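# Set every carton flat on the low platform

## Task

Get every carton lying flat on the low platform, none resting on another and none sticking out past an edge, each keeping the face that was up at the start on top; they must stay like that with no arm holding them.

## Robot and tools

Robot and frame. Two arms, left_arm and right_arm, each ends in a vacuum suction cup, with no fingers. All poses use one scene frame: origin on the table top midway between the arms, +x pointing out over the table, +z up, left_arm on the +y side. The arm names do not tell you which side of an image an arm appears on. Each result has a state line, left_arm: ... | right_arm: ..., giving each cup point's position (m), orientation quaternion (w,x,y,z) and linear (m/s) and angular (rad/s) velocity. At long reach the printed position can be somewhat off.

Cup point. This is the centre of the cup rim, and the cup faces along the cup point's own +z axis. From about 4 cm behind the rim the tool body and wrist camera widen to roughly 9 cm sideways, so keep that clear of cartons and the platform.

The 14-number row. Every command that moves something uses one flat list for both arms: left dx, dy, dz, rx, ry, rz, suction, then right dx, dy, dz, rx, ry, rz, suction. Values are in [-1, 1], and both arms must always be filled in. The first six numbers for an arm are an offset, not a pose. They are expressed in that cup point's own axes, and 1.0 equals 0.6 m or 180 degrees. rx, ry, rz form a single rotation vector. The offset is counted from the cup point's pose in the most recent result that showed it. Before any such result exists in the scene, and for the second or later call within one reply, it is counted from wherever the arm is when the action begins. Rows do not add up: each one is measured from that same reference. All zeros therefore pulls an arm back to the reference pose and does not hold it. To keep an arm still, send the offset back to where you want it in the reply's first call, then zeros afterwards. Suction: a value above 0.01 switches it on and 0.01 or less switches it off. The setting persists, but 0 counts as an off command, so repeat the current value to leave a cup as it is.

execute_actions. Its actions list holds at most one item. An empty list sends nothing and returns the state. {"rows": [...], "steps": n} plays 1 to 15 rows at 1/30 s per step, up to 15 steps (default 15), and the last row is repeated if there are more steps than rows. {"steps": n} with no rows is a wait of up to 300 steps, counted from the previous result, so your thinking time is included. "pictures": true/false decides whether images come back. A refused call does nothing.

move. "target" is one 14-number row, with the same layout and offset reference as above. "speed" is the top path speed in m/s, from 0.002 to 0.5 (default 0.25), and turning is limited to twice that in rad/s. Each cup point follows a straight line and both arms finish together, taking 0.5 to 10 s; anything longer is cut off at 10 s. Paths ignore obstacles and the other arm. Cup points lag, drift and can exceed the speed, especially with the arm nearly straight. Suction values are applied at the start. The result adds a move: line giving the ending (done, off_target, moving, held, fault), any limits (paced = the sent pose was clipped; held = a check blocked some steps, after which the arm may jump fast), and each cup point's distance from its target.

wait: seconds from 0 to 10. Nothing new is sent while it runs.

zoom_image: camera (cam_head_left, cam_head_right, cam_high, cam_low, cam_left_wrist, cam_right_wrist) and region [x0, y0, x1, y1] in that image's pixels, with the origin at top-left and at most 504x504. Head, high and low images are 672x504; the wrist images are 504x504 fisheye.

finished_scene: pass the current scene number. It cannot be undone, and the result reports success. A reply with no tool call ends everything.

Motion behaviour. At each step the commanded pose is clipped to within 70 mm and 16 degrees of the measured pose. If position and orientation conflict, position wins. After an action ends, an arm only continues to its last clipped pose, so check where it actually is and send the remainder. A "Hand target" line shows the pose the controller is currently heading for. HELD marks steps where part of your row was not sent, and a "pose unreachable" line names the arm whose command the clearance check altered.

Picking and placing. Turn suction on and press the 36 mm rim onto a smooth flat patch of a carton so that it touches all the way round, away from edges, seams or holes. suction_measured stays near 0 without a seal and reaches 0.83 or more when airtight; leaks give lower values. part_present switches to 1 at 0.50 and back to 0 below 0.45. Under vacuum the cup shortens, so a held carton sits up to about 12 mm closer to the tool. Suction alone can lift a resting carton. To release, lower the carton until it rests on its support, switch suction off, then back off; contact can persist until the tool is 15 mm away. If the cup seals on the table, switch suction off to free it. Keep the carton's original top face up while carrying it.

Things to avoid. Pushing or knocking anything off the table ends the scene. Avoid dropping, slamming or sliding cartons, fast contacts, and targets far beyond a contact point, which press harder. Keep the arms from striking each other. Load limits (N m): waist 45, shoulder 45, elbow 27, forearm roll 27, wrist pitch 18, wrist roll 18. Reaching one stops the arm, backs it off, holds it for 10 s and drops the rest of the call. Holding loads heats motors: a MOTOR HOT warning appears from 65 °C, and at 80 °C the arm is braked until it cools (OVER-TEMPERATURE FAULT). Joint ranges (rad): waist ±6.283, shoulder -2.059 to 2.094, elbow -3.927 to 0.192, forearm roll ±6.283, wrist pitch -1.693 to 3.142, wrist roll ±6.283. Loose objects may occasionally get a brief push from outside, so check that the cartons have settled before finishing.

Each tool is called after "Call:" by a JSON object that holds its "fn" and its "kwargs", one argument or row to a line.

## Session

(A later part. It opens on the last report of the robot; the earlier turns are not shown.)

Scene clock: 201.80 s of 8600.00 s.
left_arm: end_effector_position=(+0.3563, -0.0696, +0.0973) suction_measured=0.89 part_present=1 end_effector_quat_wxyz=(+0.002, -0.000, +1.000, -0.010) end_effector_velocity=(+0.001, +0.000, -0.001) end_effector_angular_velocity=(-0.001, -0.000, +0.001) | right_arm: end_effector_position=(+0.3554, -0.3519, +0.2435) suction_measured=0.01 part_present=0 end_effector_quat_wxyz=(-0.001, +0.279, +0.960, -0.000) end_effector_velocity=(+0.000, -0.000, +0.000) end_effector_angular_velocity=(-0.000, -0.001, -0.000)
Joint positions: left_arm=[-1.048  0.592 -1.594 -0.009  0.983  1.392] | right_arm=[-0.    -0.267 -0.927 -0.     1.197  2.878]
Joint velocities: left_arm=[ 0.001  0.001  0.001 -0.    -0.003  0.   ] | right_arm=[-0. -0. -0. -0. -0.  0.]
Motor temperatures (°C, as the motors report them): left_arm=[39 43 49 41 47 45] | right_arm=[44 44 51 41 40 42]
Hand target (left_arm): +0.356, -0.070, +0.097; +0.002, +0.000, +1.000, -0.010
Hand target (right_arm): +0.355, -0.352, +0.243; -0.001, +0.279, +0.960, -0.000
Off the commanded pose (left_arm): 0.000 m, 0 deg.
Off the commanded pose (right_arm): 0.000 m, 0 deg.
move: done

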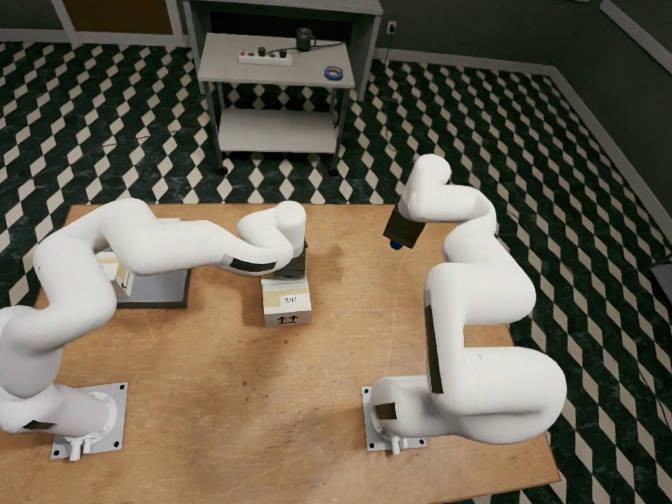

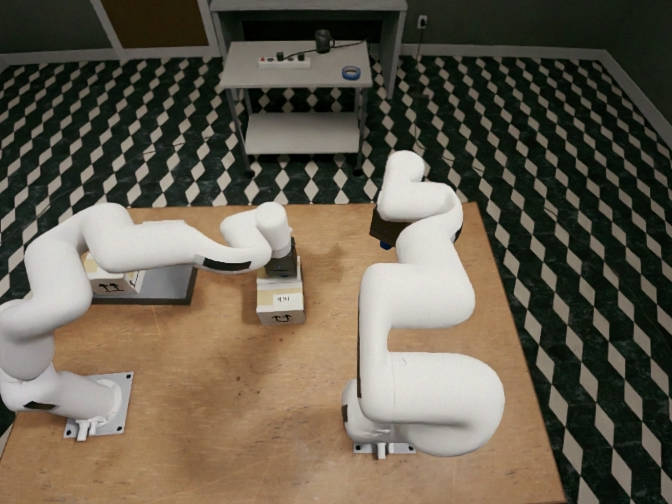

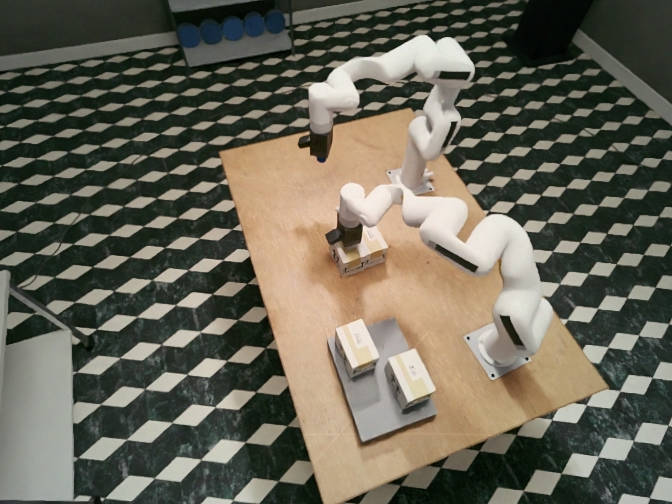

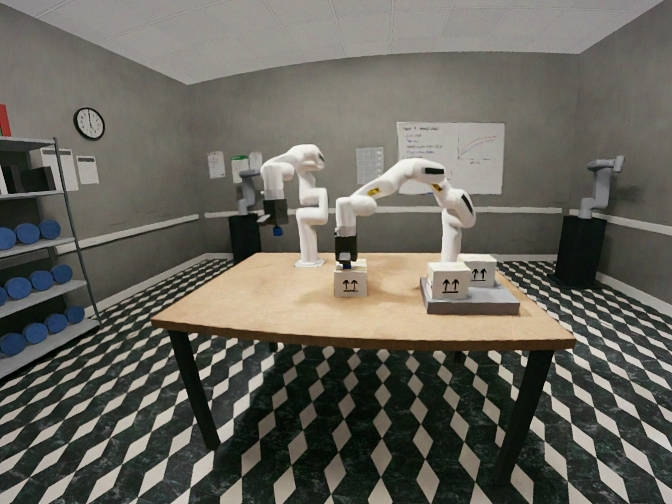

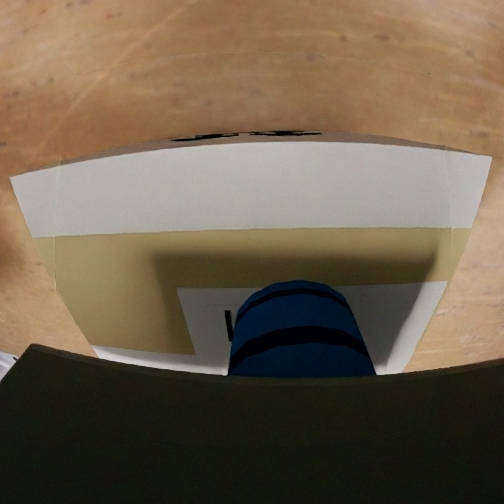

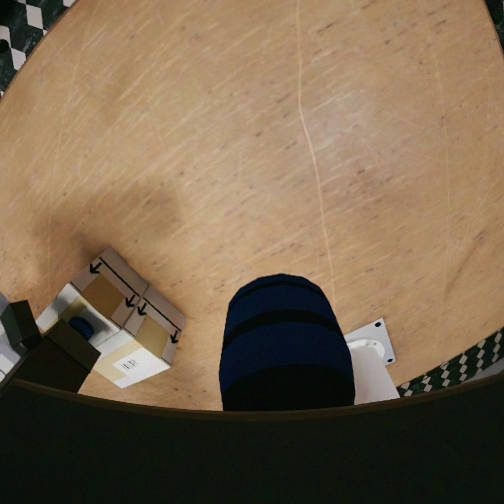

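Call:
{"fn": "move", "kwargs": {
  "target": [0,0,-0.275,0,0,0,1,0,0,0,0,0,0,0],
  "speed": 0.15
}}

Call:
{"fn": "move", "kwargs": {
  "target": [-0.2,0.84,0,0,0,0,1,0,0,0,0,0,0,0],
  "speed": 0.2
}}

Call:
{"fn": "move", "kwargs": {
  "target": [0,0,0.17,0,0,0,1,0,0,0,0,0,0,0],
  "speed": 0.08
}}

Call:
{"fn": "zoom_image", "kwargs": {
  "camera": "cam_high",
  "region": [300, 270, 480, 450]
}}

Call:
{"fn": "zoom_image", "kwargs": {
  "camera": "cam_low",
  "region": [390, 220, 550, 330]
}}

Scene clock: 210.87 s of 8600.00 s.
left_arm: end_effector_position=(+0.3564, -0.0663, +0.2616) suction_measured=0.90 part_present=1 end_effector_quat_wxyz=(+0.002, -0.001, +1.000, -0.009) end_effector_velocity=(+0.002, -0.003, +0.012) end_effector_angular_velocity=(-0.020, -0.014, +0.001) | right_arm: end_effector_position=(+0.3554, -0.3519, +0.2435) suction_measured=0.01 part_present=0 end_effector_quat_wxyz=(-0.001, +0.279, +0.960, -0.000) end_effector_velocity=(-0.000, -0.000, -0.000) end_effector_angular_velocity=(+0.000, +0.000, +0.001)
Joint positions: left_arm=[-1.045  0.489 -1.909 -0.007  1.404  1.391] | right_arm=[-0.    -0.267 -0.927 -0.     1.197  2.878]
Joint velocities: left_arm=[ 0.001 -0.009 -0.015 -0.    -0.     0.   ] | right_arm=[-0.     0.     0.     0.    -0.    -0.001]
Motor temperatures (°C, as the motors report them): left_arm=[39 44 50 41 47 45] | right_arm=[44 44 51 41 40 42]
Hand target (left_arm): +0.357, -0.066, +0.262; +0.002, -0.001, +1.000, -0.009
Hand target (right_arm): +0.355, -0.352, +0.243; -0.001, +0.279, +0.960, -0.000
Off the commanded pose (left_arm): 0.001 m, 0 deg.
Off the commanded pose (right_arm): 0.000 m, 0 deg.
After step 90, 4.50 s passed at rest.
move: done

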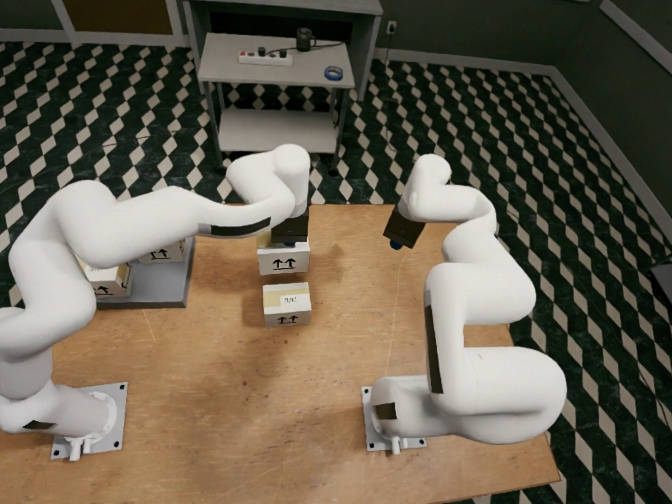

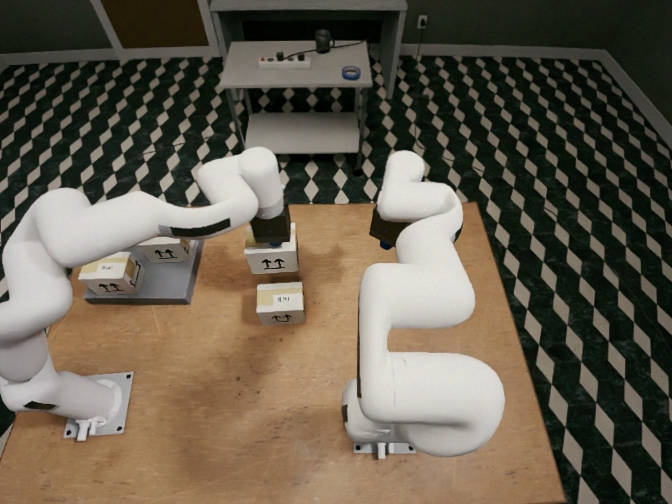

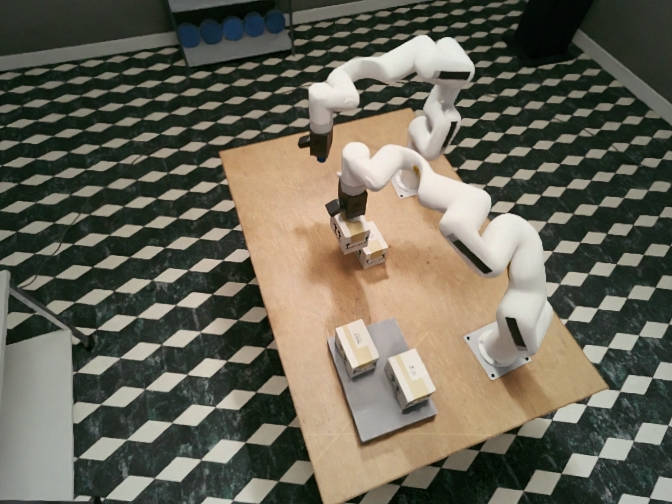

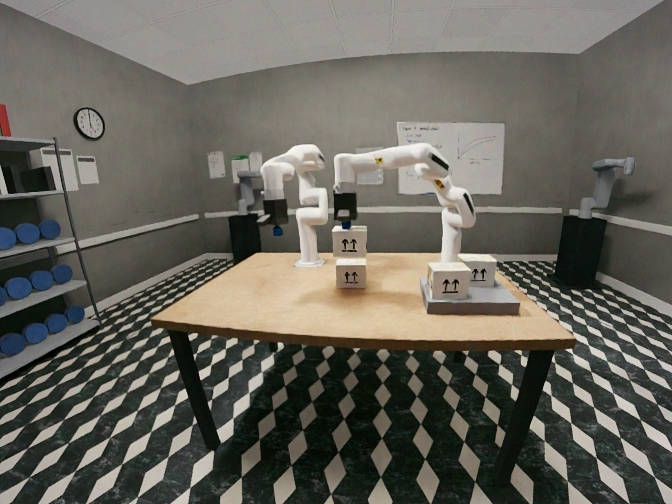

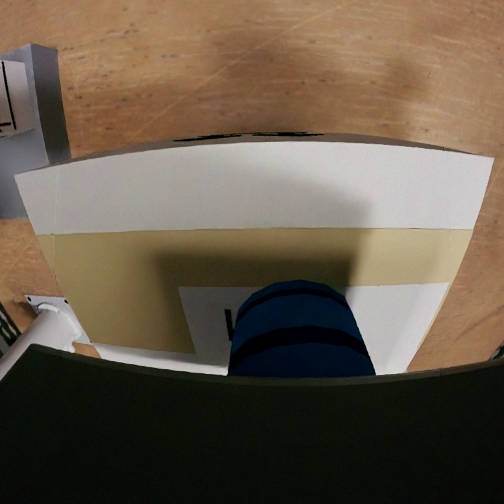

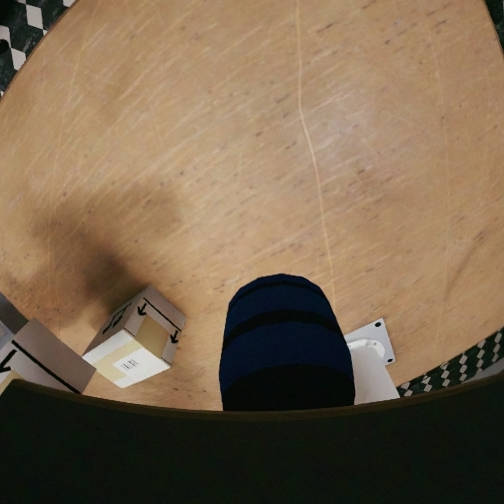

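Scene clock: 213.87 s of 8600.00 s.
left_arm: end_effector_position=(+0.4768, +0.4387, +0.2543) suction_measured=0.90 part_present=1 end_effector_quat_wxyz=(+0.002, -0.000, +1.000, -0.005) end_effector_velocity=(+0.001, +0.001, +0.001) end_effector_angular_velocity=(-0.000, -0.001, -0.002) | right_arm: end_effector_position=(+0.3554, -0.3519, +0.2435) suction_measured=0.01 part_present=0 end_effector_quat_wxyz=(-0.001, +0.279, +0.960, -0.000) end_effector_velocity=(+0.000, -0.000, +0.000) end_effector_angular_velocity=(-0.000, -0.001, +0.000)
Joint positions: left_arm=[-0.072 -0.043 -1.186 -0.01   1.225  2.367] | right_arm=[-0.    -0.267 -0.927 -0.     1.197  2.878]
Joint velocities: left_arm=[ 0.003  0.002 -0.003 -0.     0.     0.005] | right_arm=[-0.    -0.001 -0.    -0.    -0.001 -0.   ]
Motor temperatures (°C, as the motors report them): left_arm=[39 43 50 41 47 45] | right_arm=[44 44 51 41 40 42]
Hand target (left_arm): +0.477, +0.439, +0.254; +0.002, -0.000, +1.000, -0.005
Hand target (right_arm): +0.355, -0.352, +0.243; -0.001, +0.279, +0.960, -0.000
Off the commanded pose (left_arm): 0.002 m, 0 deg.
Off the commanded pose (right_arm): 0.000 m, 0 deg.
move: done

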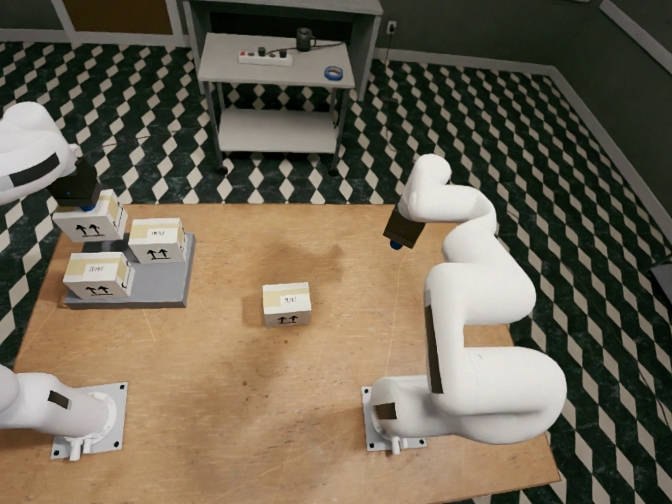

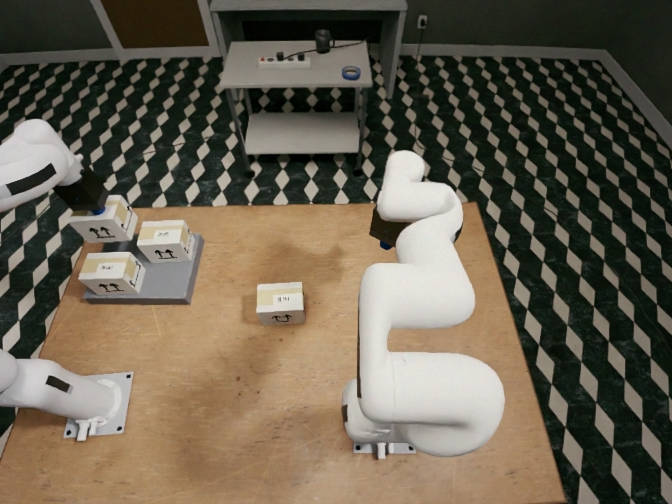

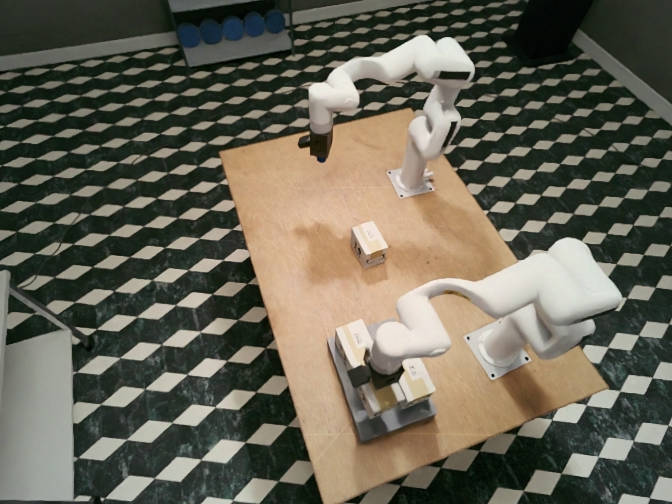

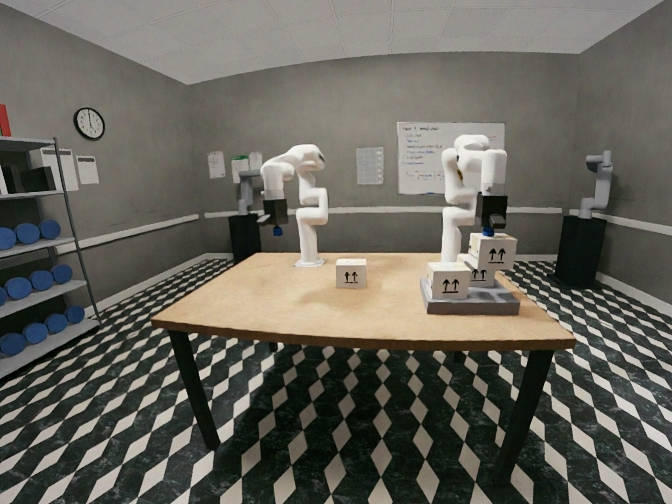

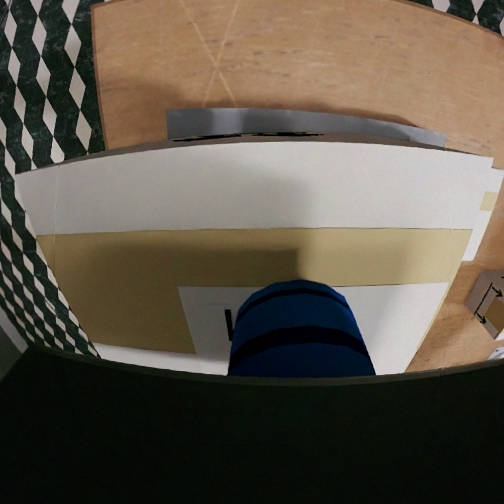

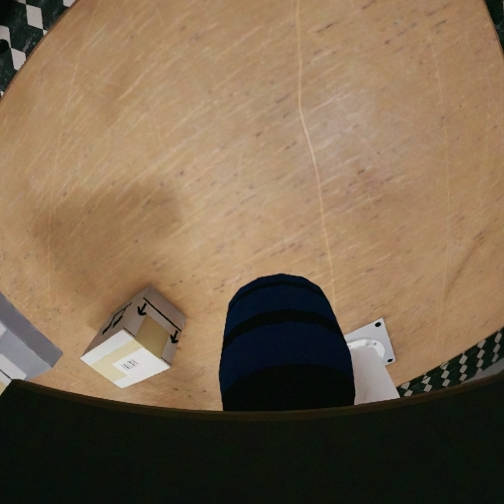

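Scene clock: 215.50 s of 8600.00 s.
left_arm: end_effector_position=(+0.4773, +0.4372, +0.1529) suction_measured=0.90 part_present=1 end_effector_quat_wxyz=(+0.003, +0.000, +1.000, -0.005) end_effector_velocity=(-0.001, +0.000, -0.001) end_effector_angular_velocity=(-0.000, +0.002, +0.000) | right_arm: end_effector_position=(+0.3554, -0.3519, +0.2435) suction_measured=0.01 part_present=0 end_effector_quat_wxyz=(-0.001, +0.279, +0.960, -0.000) end_effector_velocity=(-0.000, +0.000, -0.000) end_effector_angular_velocity=(-0.000, +0.001, +0.001)
Joint positions: left_arm=[-0.076  0.048 -0.992 -0.012  0.938  2.368] | right_arm=[-0.    -0.267 -0.927 -0.     1.197  2.878]
Joint velocities: left_arm=[ 0.     0.001  0.002 -0.    -0.001  0.   ] | right_arm=[ 0.001 -0.     0.    -0.     0.001 -0.   ]
Motor temperatures (°C, as the motors report them): left_arm=[39 43 50 41 47 45] | right_arm=[44 44 51 41 40 42]
Hand target (left_arm): +0.477, +0.437, +0.152; +0.002, +0.000, +1.000, -0.005
Hand target (right_arm): +0.355, -0.352, +0.243; -0.001, +0.279, +0.960, -0.000
Off the commanded pose (left_arm): 0.001 m, 0 deg.
Off the commanded pose (right_arm): 0.000 m, 0 deg.
move: done

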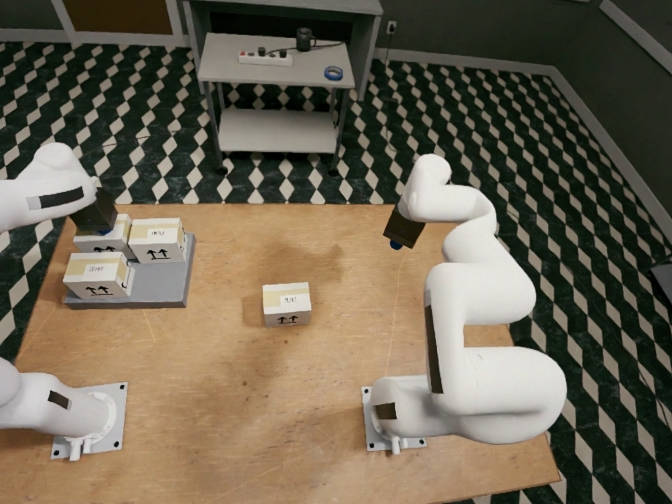

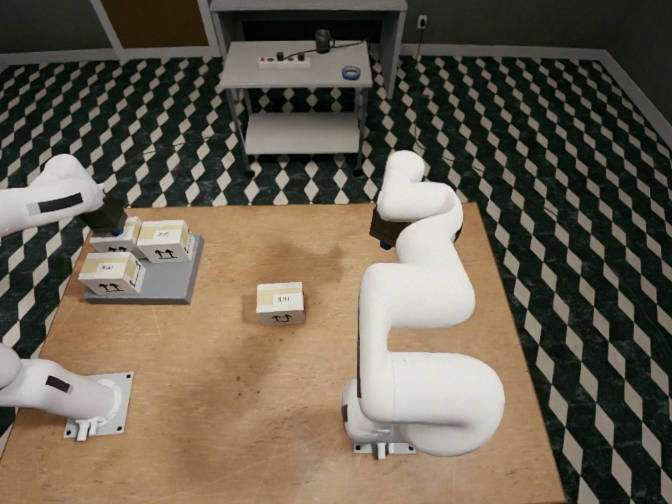

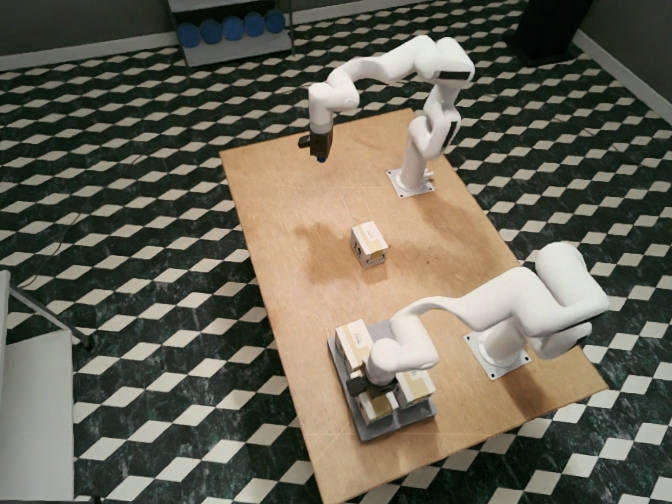

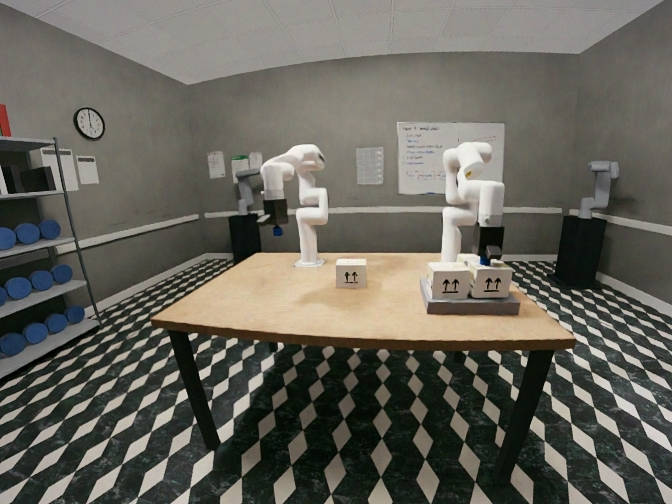

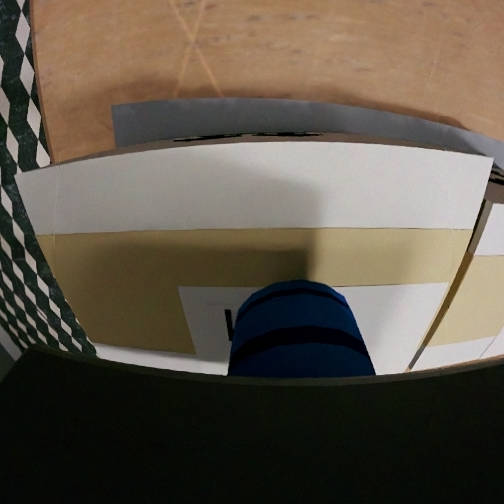

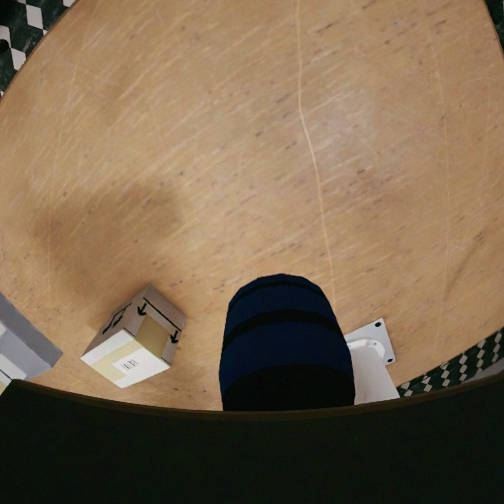

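Region (300, 270, 480, 450) of cam_high's 672x504 image, scaled by 2.800, with more detail than that image has.

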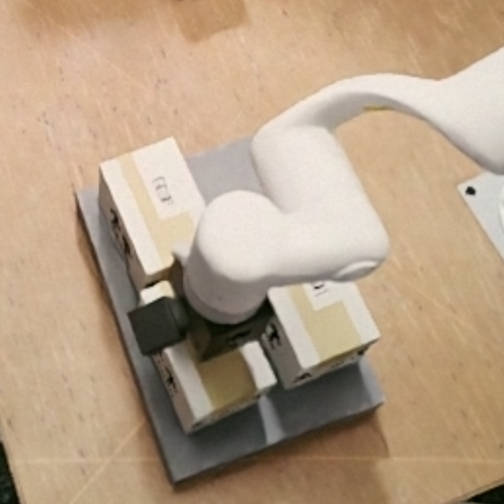

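Region (390, 220, 550, 330) of cam_low's 672x504 image, scaled by 3.150, with more detail than that image has; it fills the top 346 rows of this view, and the rest is white.

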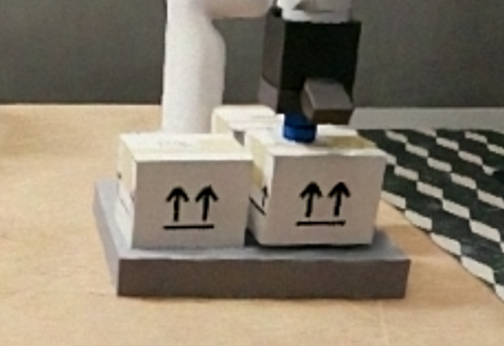

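Call:
{"fn": "move", "kwargs": {
  "target": [0,0,0.02,0,0,0,1,0,0,0,0,0,0,0],
  "speed": 0.03
}}

Call:
{"fn": "execute_actions", "kwargs": {
  "actions": [
    {"rows":[[0,0,0,0,0,0,0,0,0,0,0,0,0,0]],"steps":12}
  ],
  "pictures": false
}}

Call:
{"fn": "move", "kwargs": {
  "target": [0,0,-0.19,0,0,0,0,0,0,0,0,0,0,0]
}}

Scene clock: 228.83 s of 8600.00 s.
left_arm: end_effector_position=(+0.4786, +0.4369, +0.1436) suction_measured=0.90 part_present=1 end_effector_quat_wxyz=(+0.005, +0.001, +1.000, -0.005) end_effector_velocity=(-0.000, +0.001, -0.002) end_effector_angular_velocity=(-0.000, +0.001, +0.001) | right_arm: end_effector_position=(+0.3554, -0.3519, +0.2435) suction_measured=0.01 part_present=0 end_effector_quat_wxyz=(-0.001, +0.279, +0.960, -0.000) end_effector_velocity=(-0.000, -0.000, -0.000) end_effector_angular_velocity=(+0.000, +0.001, +0.000)
Joint positions: left_arm=[-0.077  0.062 -0.979 -0.013  0.906  2.368] | right_arm=[-0.    -0.267 -0.927 -0.     1.197  2.878]
Joint velocities: left_arm=[ 0.001  0.002  0.003 -0.    -0.005  0.   ] | right_arm=[-0.     0.    -0.    -0.     0.001 -0.001]
Motor temperatures (°C, as the motors report them): left_arm=[39 43 51 41 47 45] | right_arm=[44 44 51 41 40 42]
Hand target (left_arm): +0.477, +0.437, +0.141; +0.003, +0.000, +1.000, -0.005
Hand target (right_arm): +0.355, -0.352, +0.243; -0.001, +0.279, +0.960, -0.000
Off the commanded pose (left_arm): 0.003 m, 0 deg.
Off the commanded pose (right_arm): 0.000 m, 0 deg.
After step 90, 9.63 s passed at rest.
move: done

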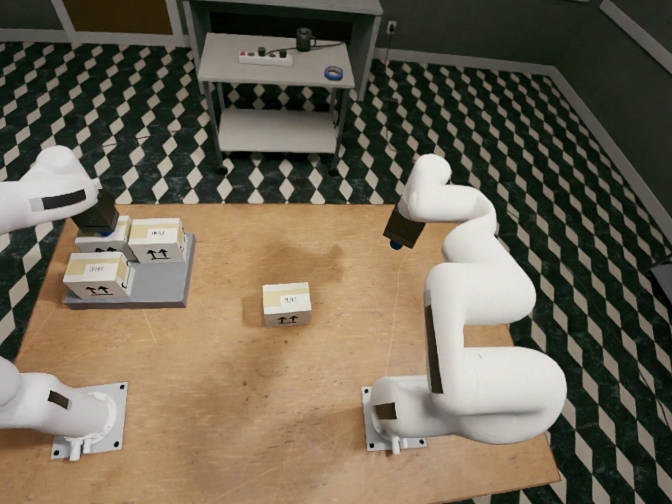

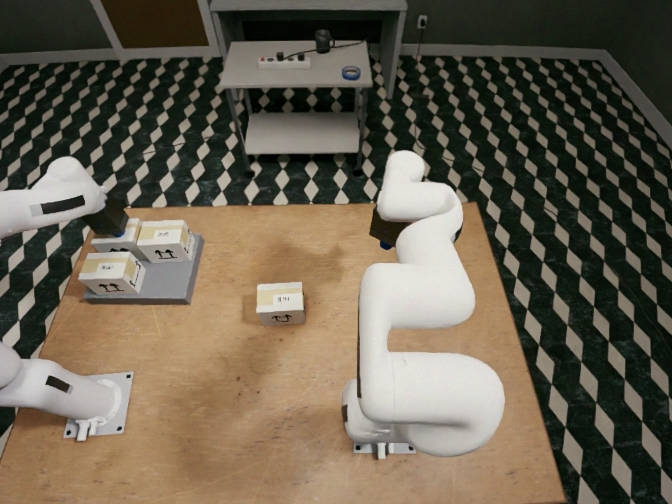

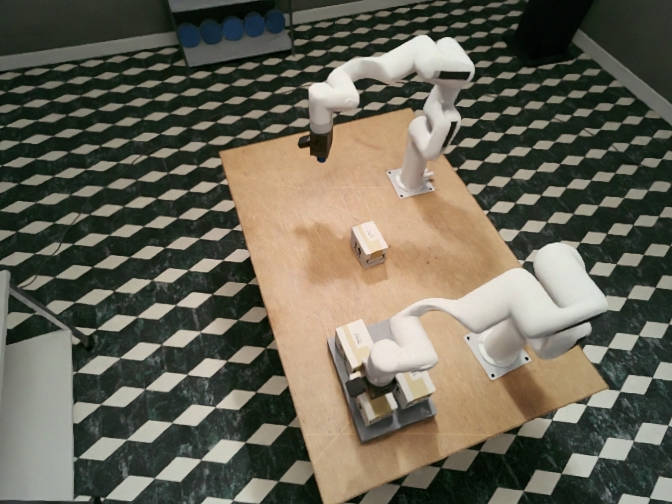

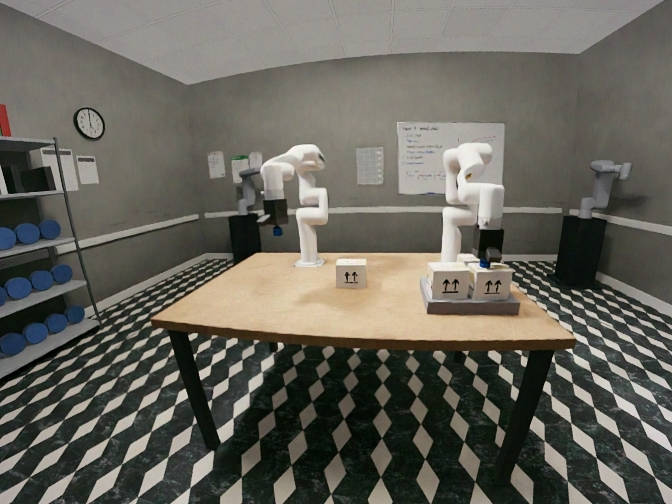

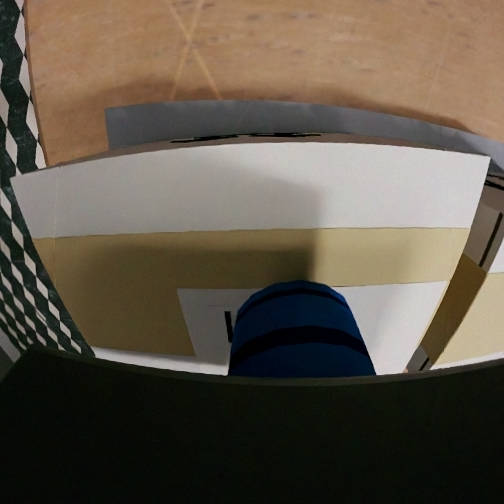

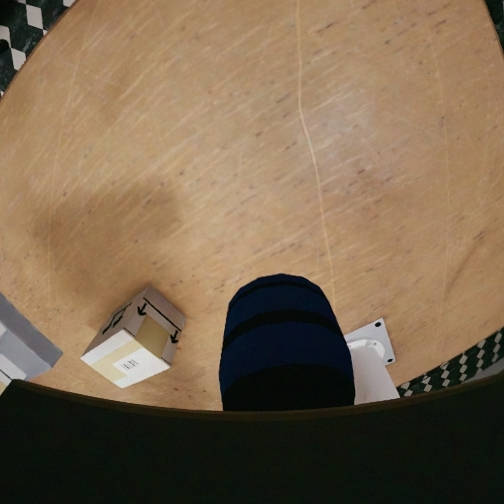

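Scene clock: 229.23 s of 8600.00 s.
left_arm: end_effector_position=(+0.4793, +0.4369, +0.1442) suction_measured=0.00 part_present=0 end_effector_quat_wxyz=(+0.007, +0.001, +1.000, -0.005) end_effector_velocity=(-0.002, -0.001, -0.001) end_effector_angular_velocity=(+0.000, +0.006, -0.001) | right_arm: end_effector_position=(+0.3554, -0.3519, +0.2435) suction_measured=0.01 part_present=0 end_effector_quat_wxyz=(-0.001, +0.279, +0.960, -0.000) end_effector_velocity=(+0.000, -0.000, -0.000) end_effector_angular_velocity=(+0.000, +0.000, +0.001)
Joint positions: left_arm=[-0.077  0.062 -0.98  -0.013  0.905  2.368] | right_arm=[-0.    -0.267 -0.927 -0.     1.197  2.878]
Joint velocities: left_arm=[-0.001 -0.     0.003  0.     0.004 -0.   ] | right_arm=[-0.     0.001 -0.     0.    -0.    -0.001]
Motor temperatures (°C, as the motors report them): left_arm=[39 43 51 41 47 45] | right_arm=[44 44 51 41 40 42]
Hand target (left_arm): +0.479, +0.437, +0.144; +0.005, +0.001, +1.000, -0.005
Hand target (right_arm): +0.355, -0.352, +0.243; -0.001, +0.279, +0.960, -0.000
Off the commanded pose (left_arm): 0.001 m, 0 deg.
Off the commanded pose (right_arm): 0.000 m, 0 deg.
Steps of this call (steps 1 to 12: all 12 steps of this action). Readings (end_effector_position | what the end effector reports):
1: left_arm (+0.4786, +0.4369, +0.1435) | right_arm (+0.3554, -0.3519, +0.2435) | left_arm suction_measured=0.85 part_present=1 | right_arm suction_measured=0.01 part_present=0
2: left_arm (+0.4788, +0.4369, +0.1438) | right_arm (+0.3554, -0.3519, +0.2435) | left_arm suction_measured=0.44 part_present=0 | right_arm suction_measured=0.01 part_present=0
4: left_arm (+0.4794, +0.4369, +0.1444) | right_arm (+0.3554, -0.3519, +0.2435) | left_arm suction_measured=0.01 part_present=0 | right_arm suction_measured=0.01 part_present=0
8: left_arm (+0.4797, +0.4369, +0.1446) | right_arm (+0.3554, -0.3519, +0.2435) | left_arm suction_measured=0.00 part_present=0 | right_arm suction_measured=0.01 part_present=0
12: the state above

Scene clock: 230.37 s of 8600.00 s.
left_arm: end_effector_position=(+0.4775, +0.4386, +0.2568) suction_measured=0.00 part_present=0 end_effector_quat_wxyz=(+0.005, +0.000, +1.000, -0.005) end_effector_velocity=(+0.003, -0.001, +0.009) end_effector_angular_velocity=(+0.000, -0.016, -0.002) | right_arm: end_effector_position=(+0.3554, -0.3519, +0.2435) suction_measured=0.01 part_present=0 end_effector_quat_wxyz=(-0.001, +0.279, +0.960, -0.000) end_effector_velocity=(-0.000, +0.000, -0.000) end_effector_angular_velocity=(-0.000, +0.000, +0.000)
Joint positions: left_arm=[-0.072 -0.046 -1.189 -0.01   1.226  2.367] | right_arm=[-0.    -0.267 -0.927 -0.     1.197  2.878]
Joint velocities: left_arm=[-0.002 -0.006 -0.015  0.     0.005  0.   ] | right_arm=[ 0.  0.  0. -0.  0. -0.]
Motor temperatures (°C, as the motors report them): left_arm=[39 43 51 41 47 45] | right_arm=[44 44 51 41 40 42]
Hand target (left_arm): +0.478, +0.439, +0.258; +0.006, +0.000, +1.000, -0.005
Hand target (right_arm): +0.355, -0.352, +0.243; -0.001, +0.279, +0.960, -0.000
Off the commanded pose (left_arm): 0.001 m, 0 deg.
Off the commanded pose (right_arm): 0.000 m, 0 deg.
move: done

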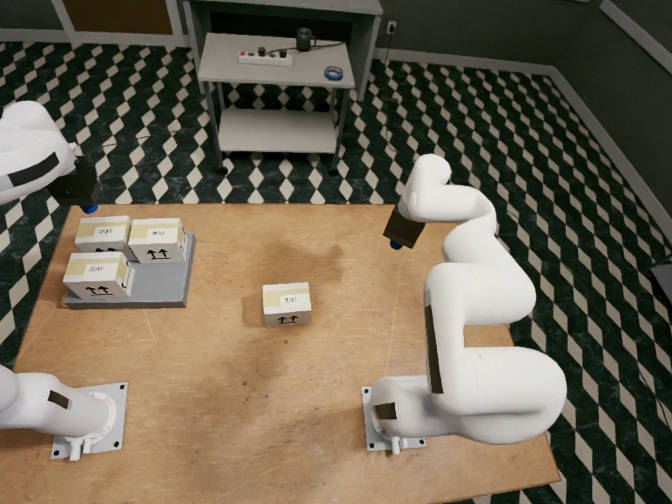

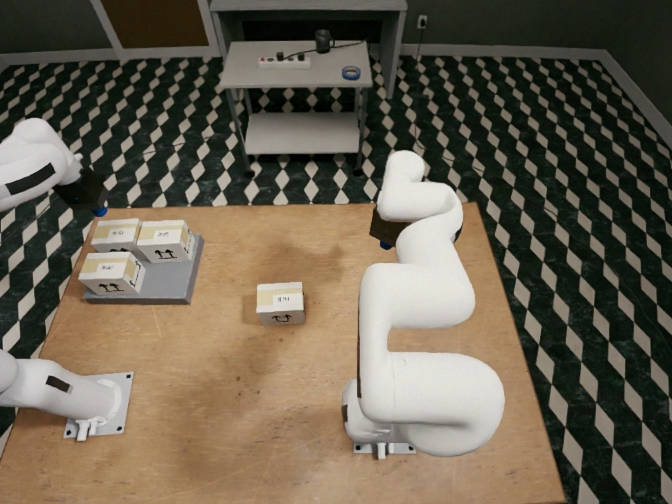

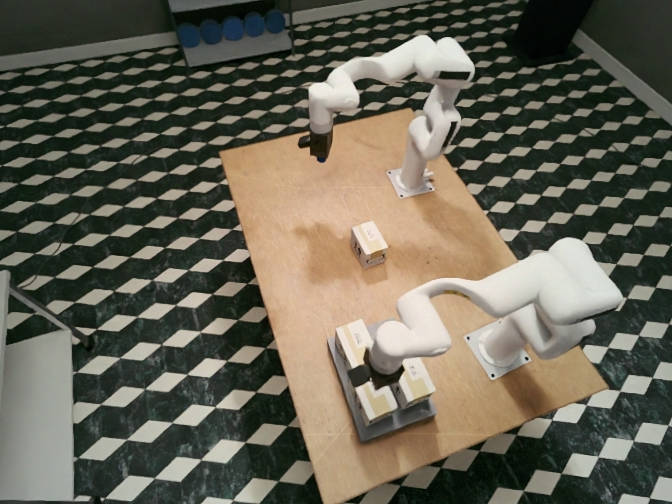

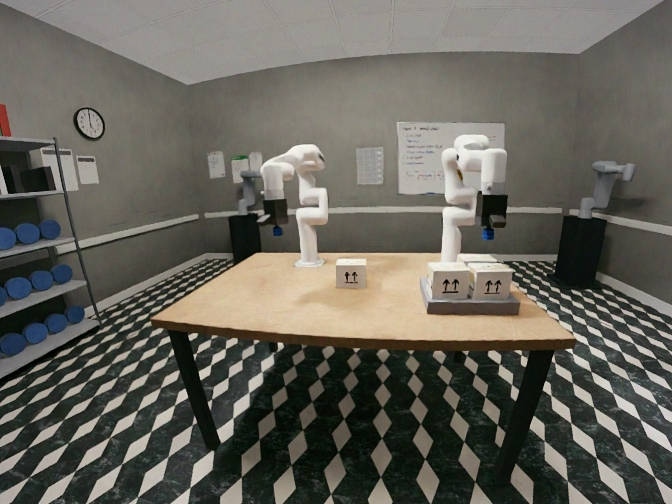

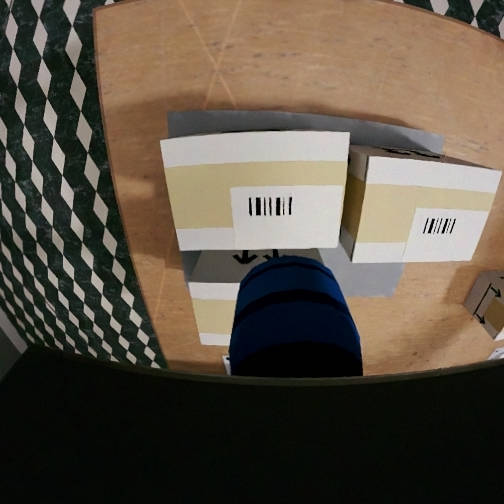

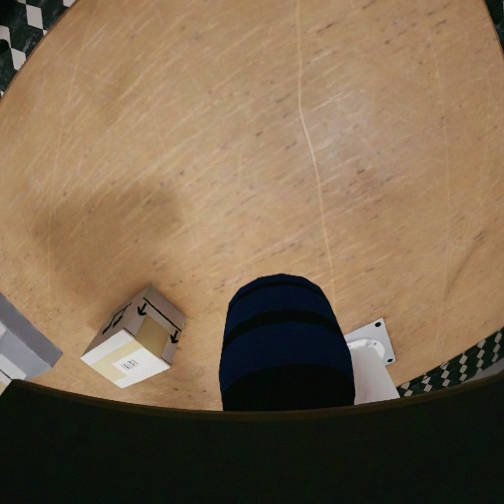

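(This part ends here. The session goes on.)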